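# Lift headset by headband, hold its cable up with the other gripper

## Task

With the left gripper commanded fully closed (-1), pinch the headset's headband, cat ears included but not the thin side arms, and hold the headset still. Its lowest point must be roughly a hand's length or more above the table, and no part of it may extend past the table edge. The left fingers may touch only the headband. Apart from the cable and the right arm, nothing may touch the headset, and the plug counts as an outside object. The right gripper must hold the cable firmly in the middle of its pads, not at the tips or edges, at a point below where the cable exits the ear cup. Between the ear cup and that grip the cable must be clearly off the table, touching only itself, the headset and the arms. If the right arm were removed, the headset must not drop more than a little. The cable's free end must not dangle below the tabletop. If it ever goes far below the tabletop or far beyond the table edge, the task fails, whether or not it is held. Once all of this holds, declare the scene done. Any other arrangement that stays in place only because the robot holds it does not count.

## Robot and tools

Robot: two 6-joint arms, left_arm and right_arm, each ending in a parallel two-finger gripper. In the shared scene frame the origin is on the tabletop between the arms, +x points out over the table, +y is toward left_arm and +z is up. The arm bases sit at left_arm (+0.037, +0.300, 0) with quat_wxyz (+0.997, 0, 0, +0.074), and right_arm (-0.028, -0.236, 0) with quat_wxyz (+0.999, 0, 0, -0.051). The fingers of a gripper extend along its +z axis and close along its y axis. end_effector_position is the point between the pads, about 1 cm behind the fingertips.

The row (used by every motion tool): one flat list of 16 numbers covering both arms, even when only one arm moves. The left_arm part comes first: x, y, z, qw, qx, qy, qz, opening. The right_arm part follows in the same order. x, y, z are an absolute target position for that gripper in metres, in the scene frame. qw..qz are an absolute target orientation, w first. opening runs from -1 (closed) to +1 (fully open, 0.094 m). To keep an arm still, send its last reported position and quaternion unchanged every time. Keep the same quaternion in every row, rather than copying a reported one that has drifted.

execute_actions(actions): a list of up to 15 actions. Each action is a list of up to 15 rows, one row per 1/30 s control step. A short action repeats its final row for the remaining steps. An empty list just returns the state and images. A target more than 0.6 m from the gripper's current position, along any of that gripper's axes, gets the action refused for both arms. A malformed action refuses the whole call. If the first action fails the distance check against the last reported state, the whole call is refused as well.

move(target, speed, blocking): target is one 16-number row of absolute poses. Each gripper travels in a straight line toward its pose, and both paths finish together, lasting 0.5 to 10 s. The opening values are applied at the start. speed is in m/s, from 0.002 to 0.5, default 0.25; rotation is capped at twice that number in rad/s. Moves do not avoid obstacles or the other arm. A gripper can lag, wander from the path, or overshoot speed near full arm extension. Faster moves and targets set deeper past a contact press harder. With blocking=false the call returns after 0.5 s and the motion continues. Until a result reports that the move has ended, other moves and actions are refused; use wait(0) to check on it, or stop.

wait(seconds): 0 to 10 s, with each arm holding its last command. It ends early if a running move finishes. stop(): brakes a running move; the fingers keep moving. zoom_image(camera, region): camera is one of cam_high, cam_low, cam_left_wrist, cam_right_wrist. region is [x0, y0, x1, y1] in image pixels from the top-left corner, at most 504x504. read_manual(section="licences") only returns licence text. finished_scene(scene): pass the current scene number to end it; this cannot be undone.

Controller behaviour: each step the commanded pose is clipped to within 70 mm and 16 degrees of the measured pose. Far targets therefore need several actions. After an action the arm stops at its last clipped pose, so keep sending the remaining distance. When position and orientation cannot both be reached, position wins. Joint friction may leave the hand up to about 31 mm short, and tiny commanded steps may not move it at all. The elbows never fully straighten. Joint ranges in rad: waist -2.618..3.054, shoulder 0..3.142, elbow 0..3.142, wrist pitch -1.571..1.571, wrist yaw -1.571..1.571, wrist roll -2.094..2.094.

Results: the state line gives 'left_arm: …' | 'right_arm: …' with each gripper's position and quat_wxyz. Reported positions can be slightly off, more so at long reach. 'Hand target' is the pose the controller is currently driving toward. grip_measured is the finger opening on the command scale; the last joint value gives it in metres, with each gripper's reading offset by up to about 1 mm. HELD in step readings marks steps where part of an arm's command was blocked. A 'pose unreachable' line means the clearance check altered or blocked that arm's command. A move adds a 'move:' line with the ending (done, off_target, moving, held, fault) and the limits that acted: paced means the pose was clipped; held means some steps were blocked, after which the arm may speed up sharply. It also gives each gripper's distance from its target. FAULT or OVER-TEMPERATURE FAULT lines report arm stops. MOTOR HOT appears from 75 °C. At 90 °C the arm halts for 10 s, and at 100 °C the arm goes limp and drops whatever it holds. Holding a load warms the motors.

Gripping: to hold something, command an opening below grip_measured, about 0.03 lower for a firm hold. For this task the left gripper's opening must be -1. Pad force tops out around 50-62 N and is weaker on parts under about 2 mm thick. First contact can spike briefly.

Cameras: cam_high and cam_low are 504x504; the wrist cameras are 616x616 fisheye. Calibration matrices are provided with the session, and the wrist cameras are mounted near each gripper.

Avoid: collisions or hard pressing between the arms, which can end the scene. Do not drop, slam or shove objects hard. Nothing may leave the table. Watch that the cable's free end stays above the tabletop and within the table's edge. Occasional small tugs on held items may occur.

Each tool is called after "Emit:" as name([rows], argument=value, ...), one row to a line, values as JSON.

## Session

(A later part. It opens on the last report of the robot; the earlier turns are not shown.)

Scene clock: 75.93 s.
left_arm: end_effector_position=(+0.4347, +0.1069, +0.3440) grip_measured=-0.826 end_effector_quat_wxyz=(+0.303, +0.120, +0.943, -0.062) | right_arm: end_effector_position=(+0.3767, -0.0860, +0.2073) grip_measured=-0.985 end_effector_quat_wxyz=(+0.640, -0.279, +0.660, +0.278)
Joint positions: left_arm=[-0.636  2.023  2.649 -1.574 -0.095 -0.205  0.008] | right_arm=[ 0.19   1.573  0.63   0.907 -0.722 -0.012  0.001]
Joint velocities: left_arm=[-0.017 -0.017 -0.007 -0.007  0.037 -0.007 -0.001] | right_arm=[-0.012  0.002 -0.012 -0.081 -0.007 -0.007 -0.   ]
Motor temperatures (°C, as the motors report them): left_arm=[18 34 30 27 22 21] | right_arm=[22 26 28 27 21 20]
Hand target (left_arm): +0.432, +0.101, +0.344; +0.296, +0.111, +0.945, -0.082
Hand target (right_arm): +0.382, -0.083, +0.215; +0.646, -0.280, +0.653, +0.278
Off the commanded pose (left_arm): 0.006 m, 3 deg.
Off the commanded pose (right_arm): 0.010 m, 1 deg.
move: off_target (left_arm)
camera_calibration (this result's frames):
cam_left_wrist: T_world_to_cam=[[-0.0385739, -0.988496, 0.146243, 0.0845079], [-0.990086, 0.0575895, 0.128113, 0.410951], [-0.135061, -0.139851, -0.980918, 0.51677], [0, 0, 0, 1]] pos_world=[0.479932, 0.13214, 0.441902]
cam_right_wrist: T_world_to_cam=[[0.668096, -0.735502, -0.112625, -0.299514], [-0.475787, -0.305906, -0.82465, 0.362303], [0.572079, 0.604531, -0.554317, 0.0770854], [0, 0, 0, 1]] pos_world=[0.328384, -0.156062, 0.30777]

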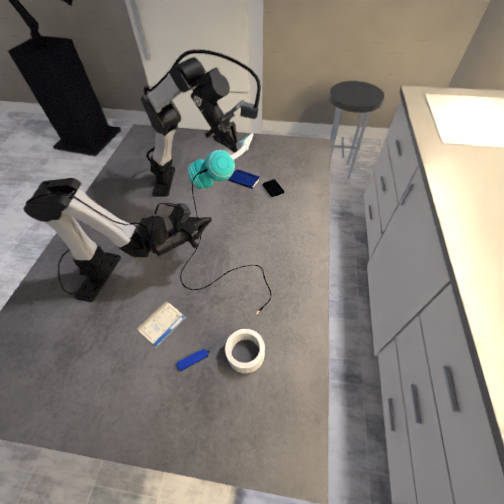

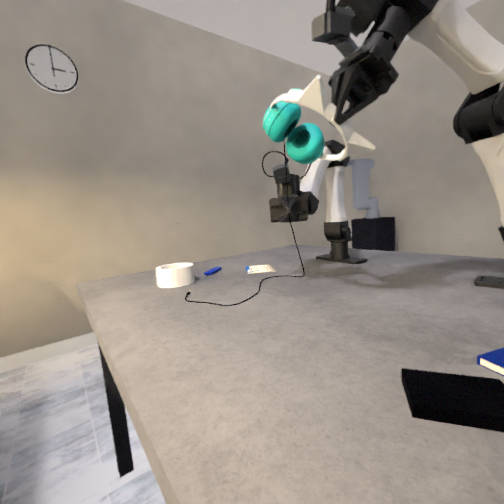

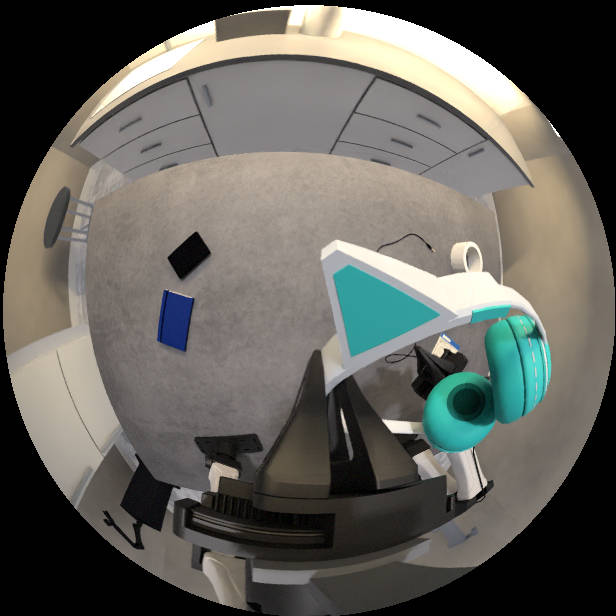

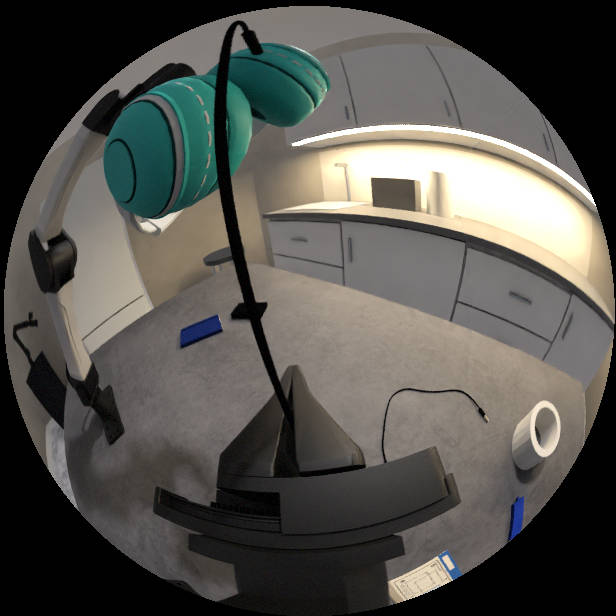

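Emit:
move(target=[0.4321, 0.1014, 0.3436, 0.296, 0.111, 0.945, -0.082, -1, 0.3767, -0.086, 0.2073, 0.646, -0.28, 0.653, 0.278, 1])

Emit:
move(target=[0.4321, 0.1014, 0.3436, 0.296, 0.111, 0.945, -0.082, -1, 0.355, -0.114, 0.21, 0.646, -0.28, 0.653, 0.278, 1], speed=0.1)

Scene clock: 81.10 s.
left_arm: end_effector_position=(+0.4347, +0.1069, +0.3440) grip_measured=-0.826 end_effector_quat_wxyz=(+0.303, +0.120, +0.943, -0.062) | right_arm: end_effector_position=(+0.3768, -0.0860, +0.2102) grip_measured=+1.000 end_effector_quat_wxyz=(+0.644, -0.280, +0.655, +0.277)
Joint positions: left_arm=[-0.636  2.023  2.649 -1.574 -0.095 -0.206  0.008] | right_arm=[ 0.19   1.573  0.63   0.921 -0.722 -0.012  0.094]
Joint velocities: left_arm=[-0.002 -0.002 -0.017 -0.022 -0.007 -0.051 -0.   ] | right_arm=[-0.002 -0.002 -0.022  0.022  0.022  0.007  0.   ]
Motor temperatures (°C, as the motors report them): left_arm=[18 34 30 28 22 21] | right_arm=[22 26 28 27 21 20]
Hand target (left_arm): +0.432, +0.101, +0.344; +0.296, +0.111, +0.945, -0.082
Hand target (right_arm): +0.377, -0.086, +0.207; +0.646, -0.280, +0.653, +0.278
Off the commanded pose (left_arm): 0.006 m, 3 deg.
Off the commanded pose (right_arm): 0.003 m, 0 deg.
move: off_target (left_arm)
camera_calibration (this result's frames):
cam_left_wrist: T_world_to_cam=[[-0.0382584, -0.988477, 0.146455, 0.0842955], [-0.990095, 0.0573113, 0.128172, 0.410964], [-0.135089, -0.140101, -0.980879, 0.516795], [0, 0, 0, 1]] pos_world=[0.479932, 0.132175, 0.441893]
cam_right_wrist: T_world_to_cam=[[0.66962, -0.735368, -0.104133, -0.301587], [-0.464143, -0.304879, -0.831637, 0.361876], [0.579811, 0.605213, -0.545469, 0.0739081], [0, 0, 0, 1]] pos_world=[0.327058, -0.156179, 0.309859]

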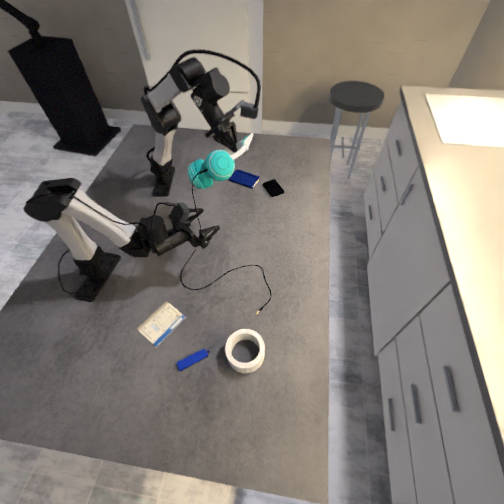

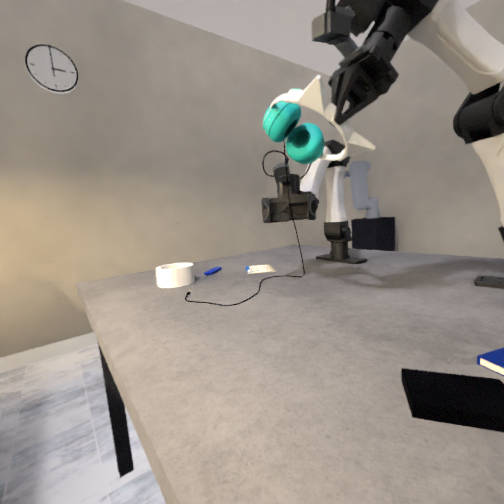

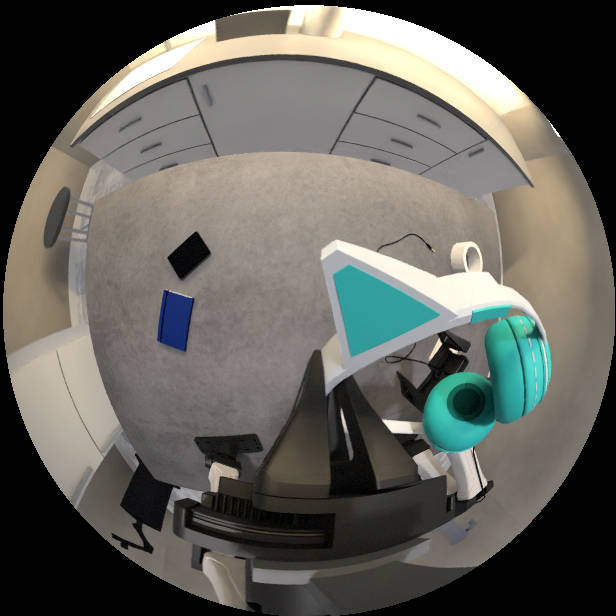

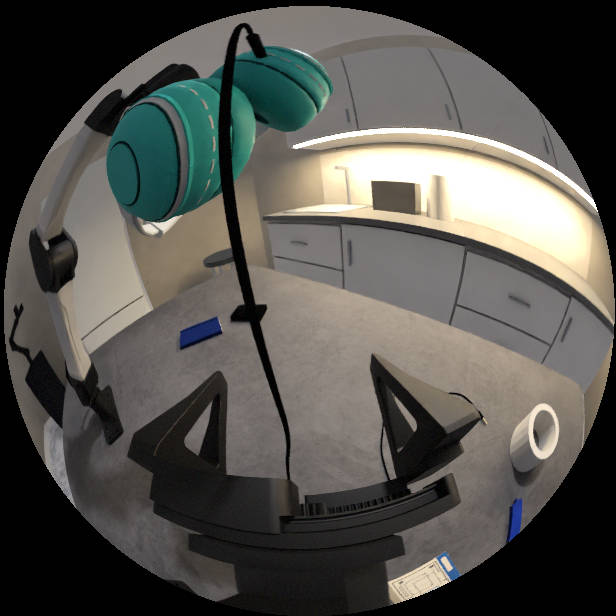

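Scene clock: 81.97 s.
left_arm: end_effector_position=(+0.4347, +0.1069, +0.3440) grip_measured=-0.826 end_effector_quat_wxyz=(+0.303, +0.120, +0.943, -0.062) | right_arm: end_effector_position=(+0.3599, -0.1119, +0.2063) grip_measured=+1.000 end_effector_quat_wxyz=(+0.641, -0.278, +0.658, +0.279)
Joint positions: left_arm=[-0.636  2.023  2.649 -1.574 -0.094 -0.206  0.008] | right_arm=[ 0.099  1.511  0.559  0.921 -0.814 -0.012  0.094]
Joint velocities: left_arm=[-0.012 -0.002  0.017 -0.11   0.037  0.022  0.001] | right_arm=[-0.002 -0.002 -0.037 -0.037 -0.022 -0.11   0.   ]
Motor temperatures (°C, as the motors report them): left_arm=[18 34 30 28 22 21] | right_arm=[22 26 28 27 21 20]
Hand target (left_arm): +0.432, +0.101, +0.344; +0.296, +0.111, +0.945, -0.082
Hand target (right_arm): +0.355, -0.114, +0.210; +0.646, -0.280, +0.653, +0.278
Off the commanded pose (left_arm): 0.006 m, 3 deg.
Off the commanded pose (right_arm): 0.007 m, 1 deg.
move: off_target (left_arm)
camera_calibration (this result's frames):
cam_left_wrist: T_world_to_cam=[[-0.0381414, -0.988409, 0.146944, 0.0840103], [-0.990072, 0.0572884, 0.12836, 0.410869], [-0.13529, -0.140589, -0.980781, 0.516884], [0, 0, 0, 1]] pos_world=[0.479923, 0.132167, 0.441866]
cam_right_wrist: T_world_to_cam=[[0.669356, -0.734406, -0.112301, -0.307872], [-0.472102, -0.303739, -0.827564, 0.345039], [0.573658, 0.606952, -0.550024, 0.100618], [0, 0, 0, 1]] pos_world=[0.311249, -0.182371, 0.30631]

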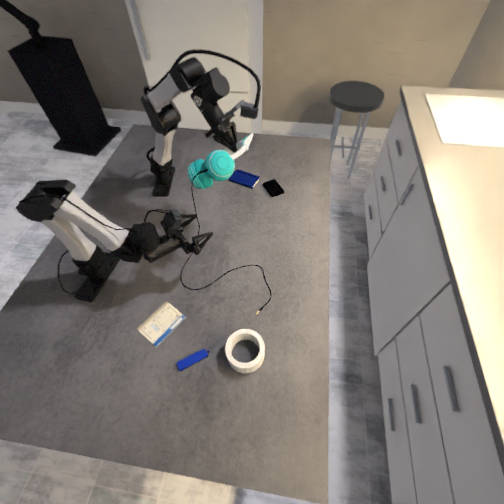

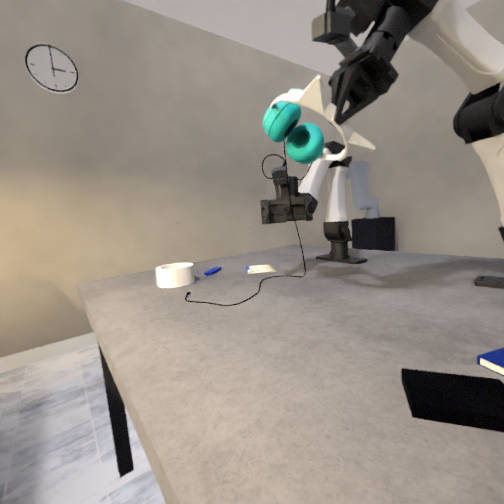

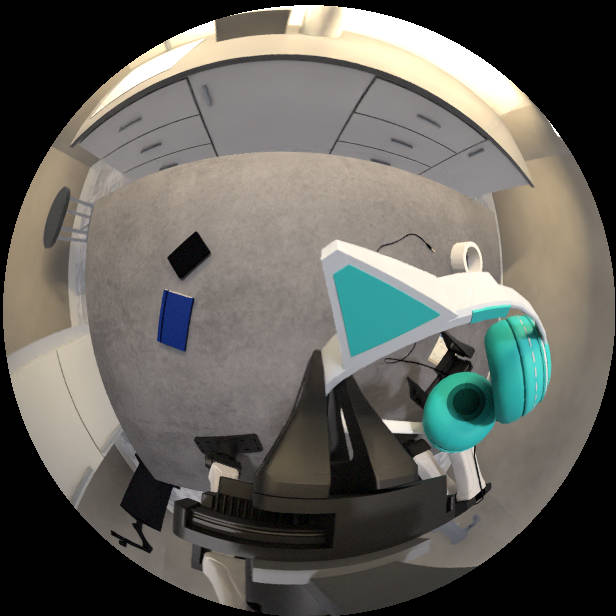

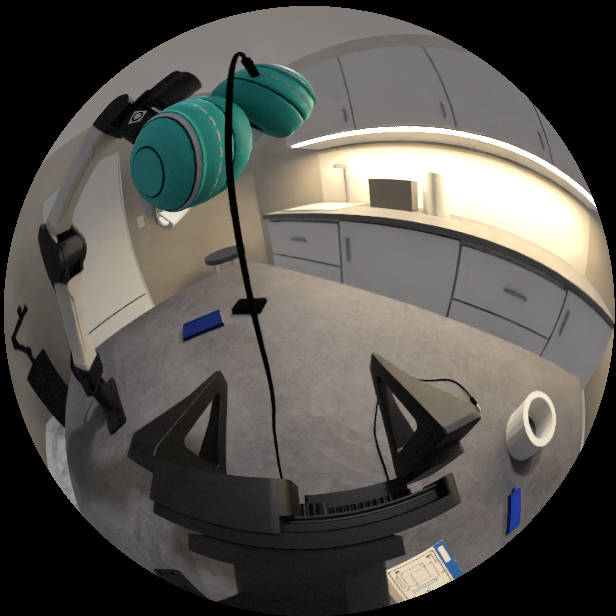

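Emit:
move(target=[0.4321, 0.1014, 0.3436, 0.296, 0.111, 0.945, -0.082, -1, 0.3599, -0.1119, 0.2063, 0.646, -0.28, 0.653, 0.278, -1])

Scene clock: 87.60 s.
left_arm: end_effector_position=(+0.4347, +0.1069, +0.3440) grip_measured=-0.826 end_effector_quat_wxyz=(+0.303, +0.120, +0.943, -0.062) | right_arm: end_effector_position=(+0.3596, -0.1116, +0.2070) grip_measured=-0.969 end_effector_quat_wxyz=(+0.642, -0.280, +0.657, +0.280)
Joint positions: left_arm=[-0.636  2.023  2.649 -1.574 -0.095 -0.205  0.008] | right_arm=[ 0.099  1.511  0.559  0.924 -0.817 -0.012  0.001]
Joint velocities: left_arm=[ 0.002 -0.007 -0.002  0.037 -0.007  0.007  0.001] | right_arm=[-0.012  0.017 -0.002 -0.007  0.007  0.037 -0.001]
Motor temperatures (°C, as the motors report them): left_arm=[18 34 30 28 22 21] | right_arm=[22 27 28 27 21 20]
Hand target (left_arm): +0.432, +0.101, +0.344; +0.296, +0.111, +0.945, -0.082
Hand target (right_arm): +0.360, -0.112, +0.206; +0.646, -0.280, +0.653, +0.278
Off the commanded pose (left_arm): 0.006 m, 3 deg.
Off the commanded pose (right_arm): 0.001 m, 1 deg.
move: off_target (left_arm)
camera_calibration (this result's frames):
cam_left_wrist: T_world_to_cam=[[-0.0385739, -0.988496, 0.146243, 0.0845079], [-0.990086, 0.0575895, 0.128113, 0.410951], [-0.135061, -0.139851, -0.980918, 0.51677], [0, 0, 0, 1]] pos_world=[0.479932, 0.13214, 0.441902]
cam_right_wrist: T_world_to_cam=[[0.671737, -0.732608, -0.109791, -0.308524], [-0.468129, -0.304939, -0.829378, 0.344414], [0.574129, 0.60852, -0.547794, 0.100557], [0, 0, 0, 1]] pos_world=[0.310745, -0.182192, 0.306861]

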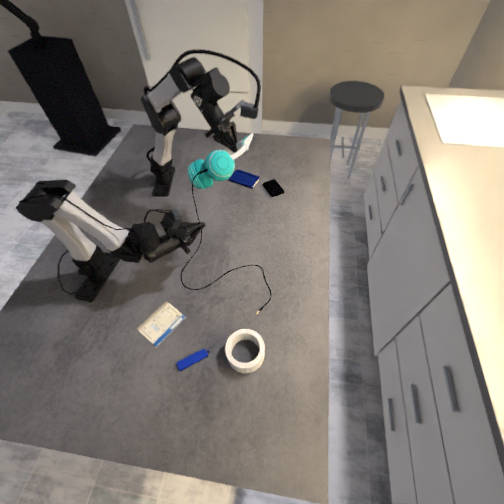

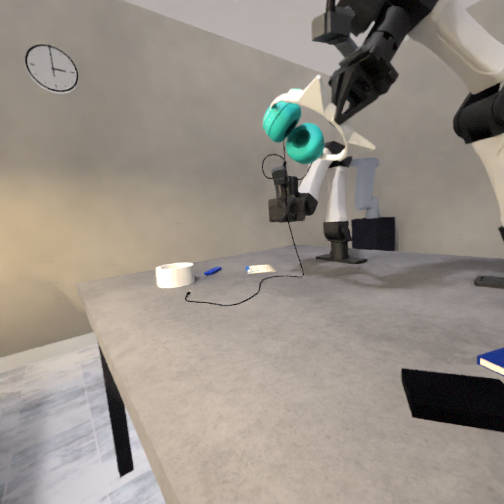

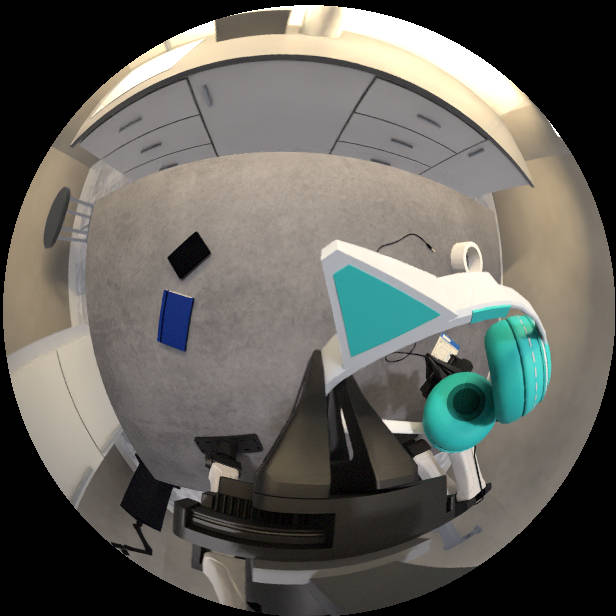

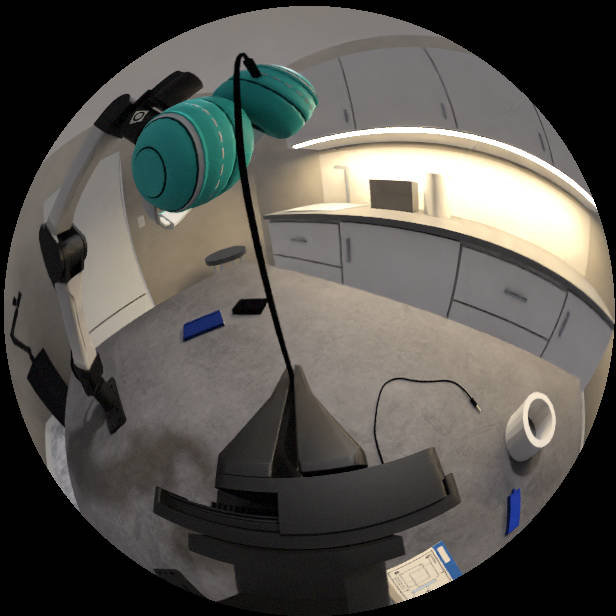

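Emit:
finished_scene(scene=2)

The scene is finished: the task was done.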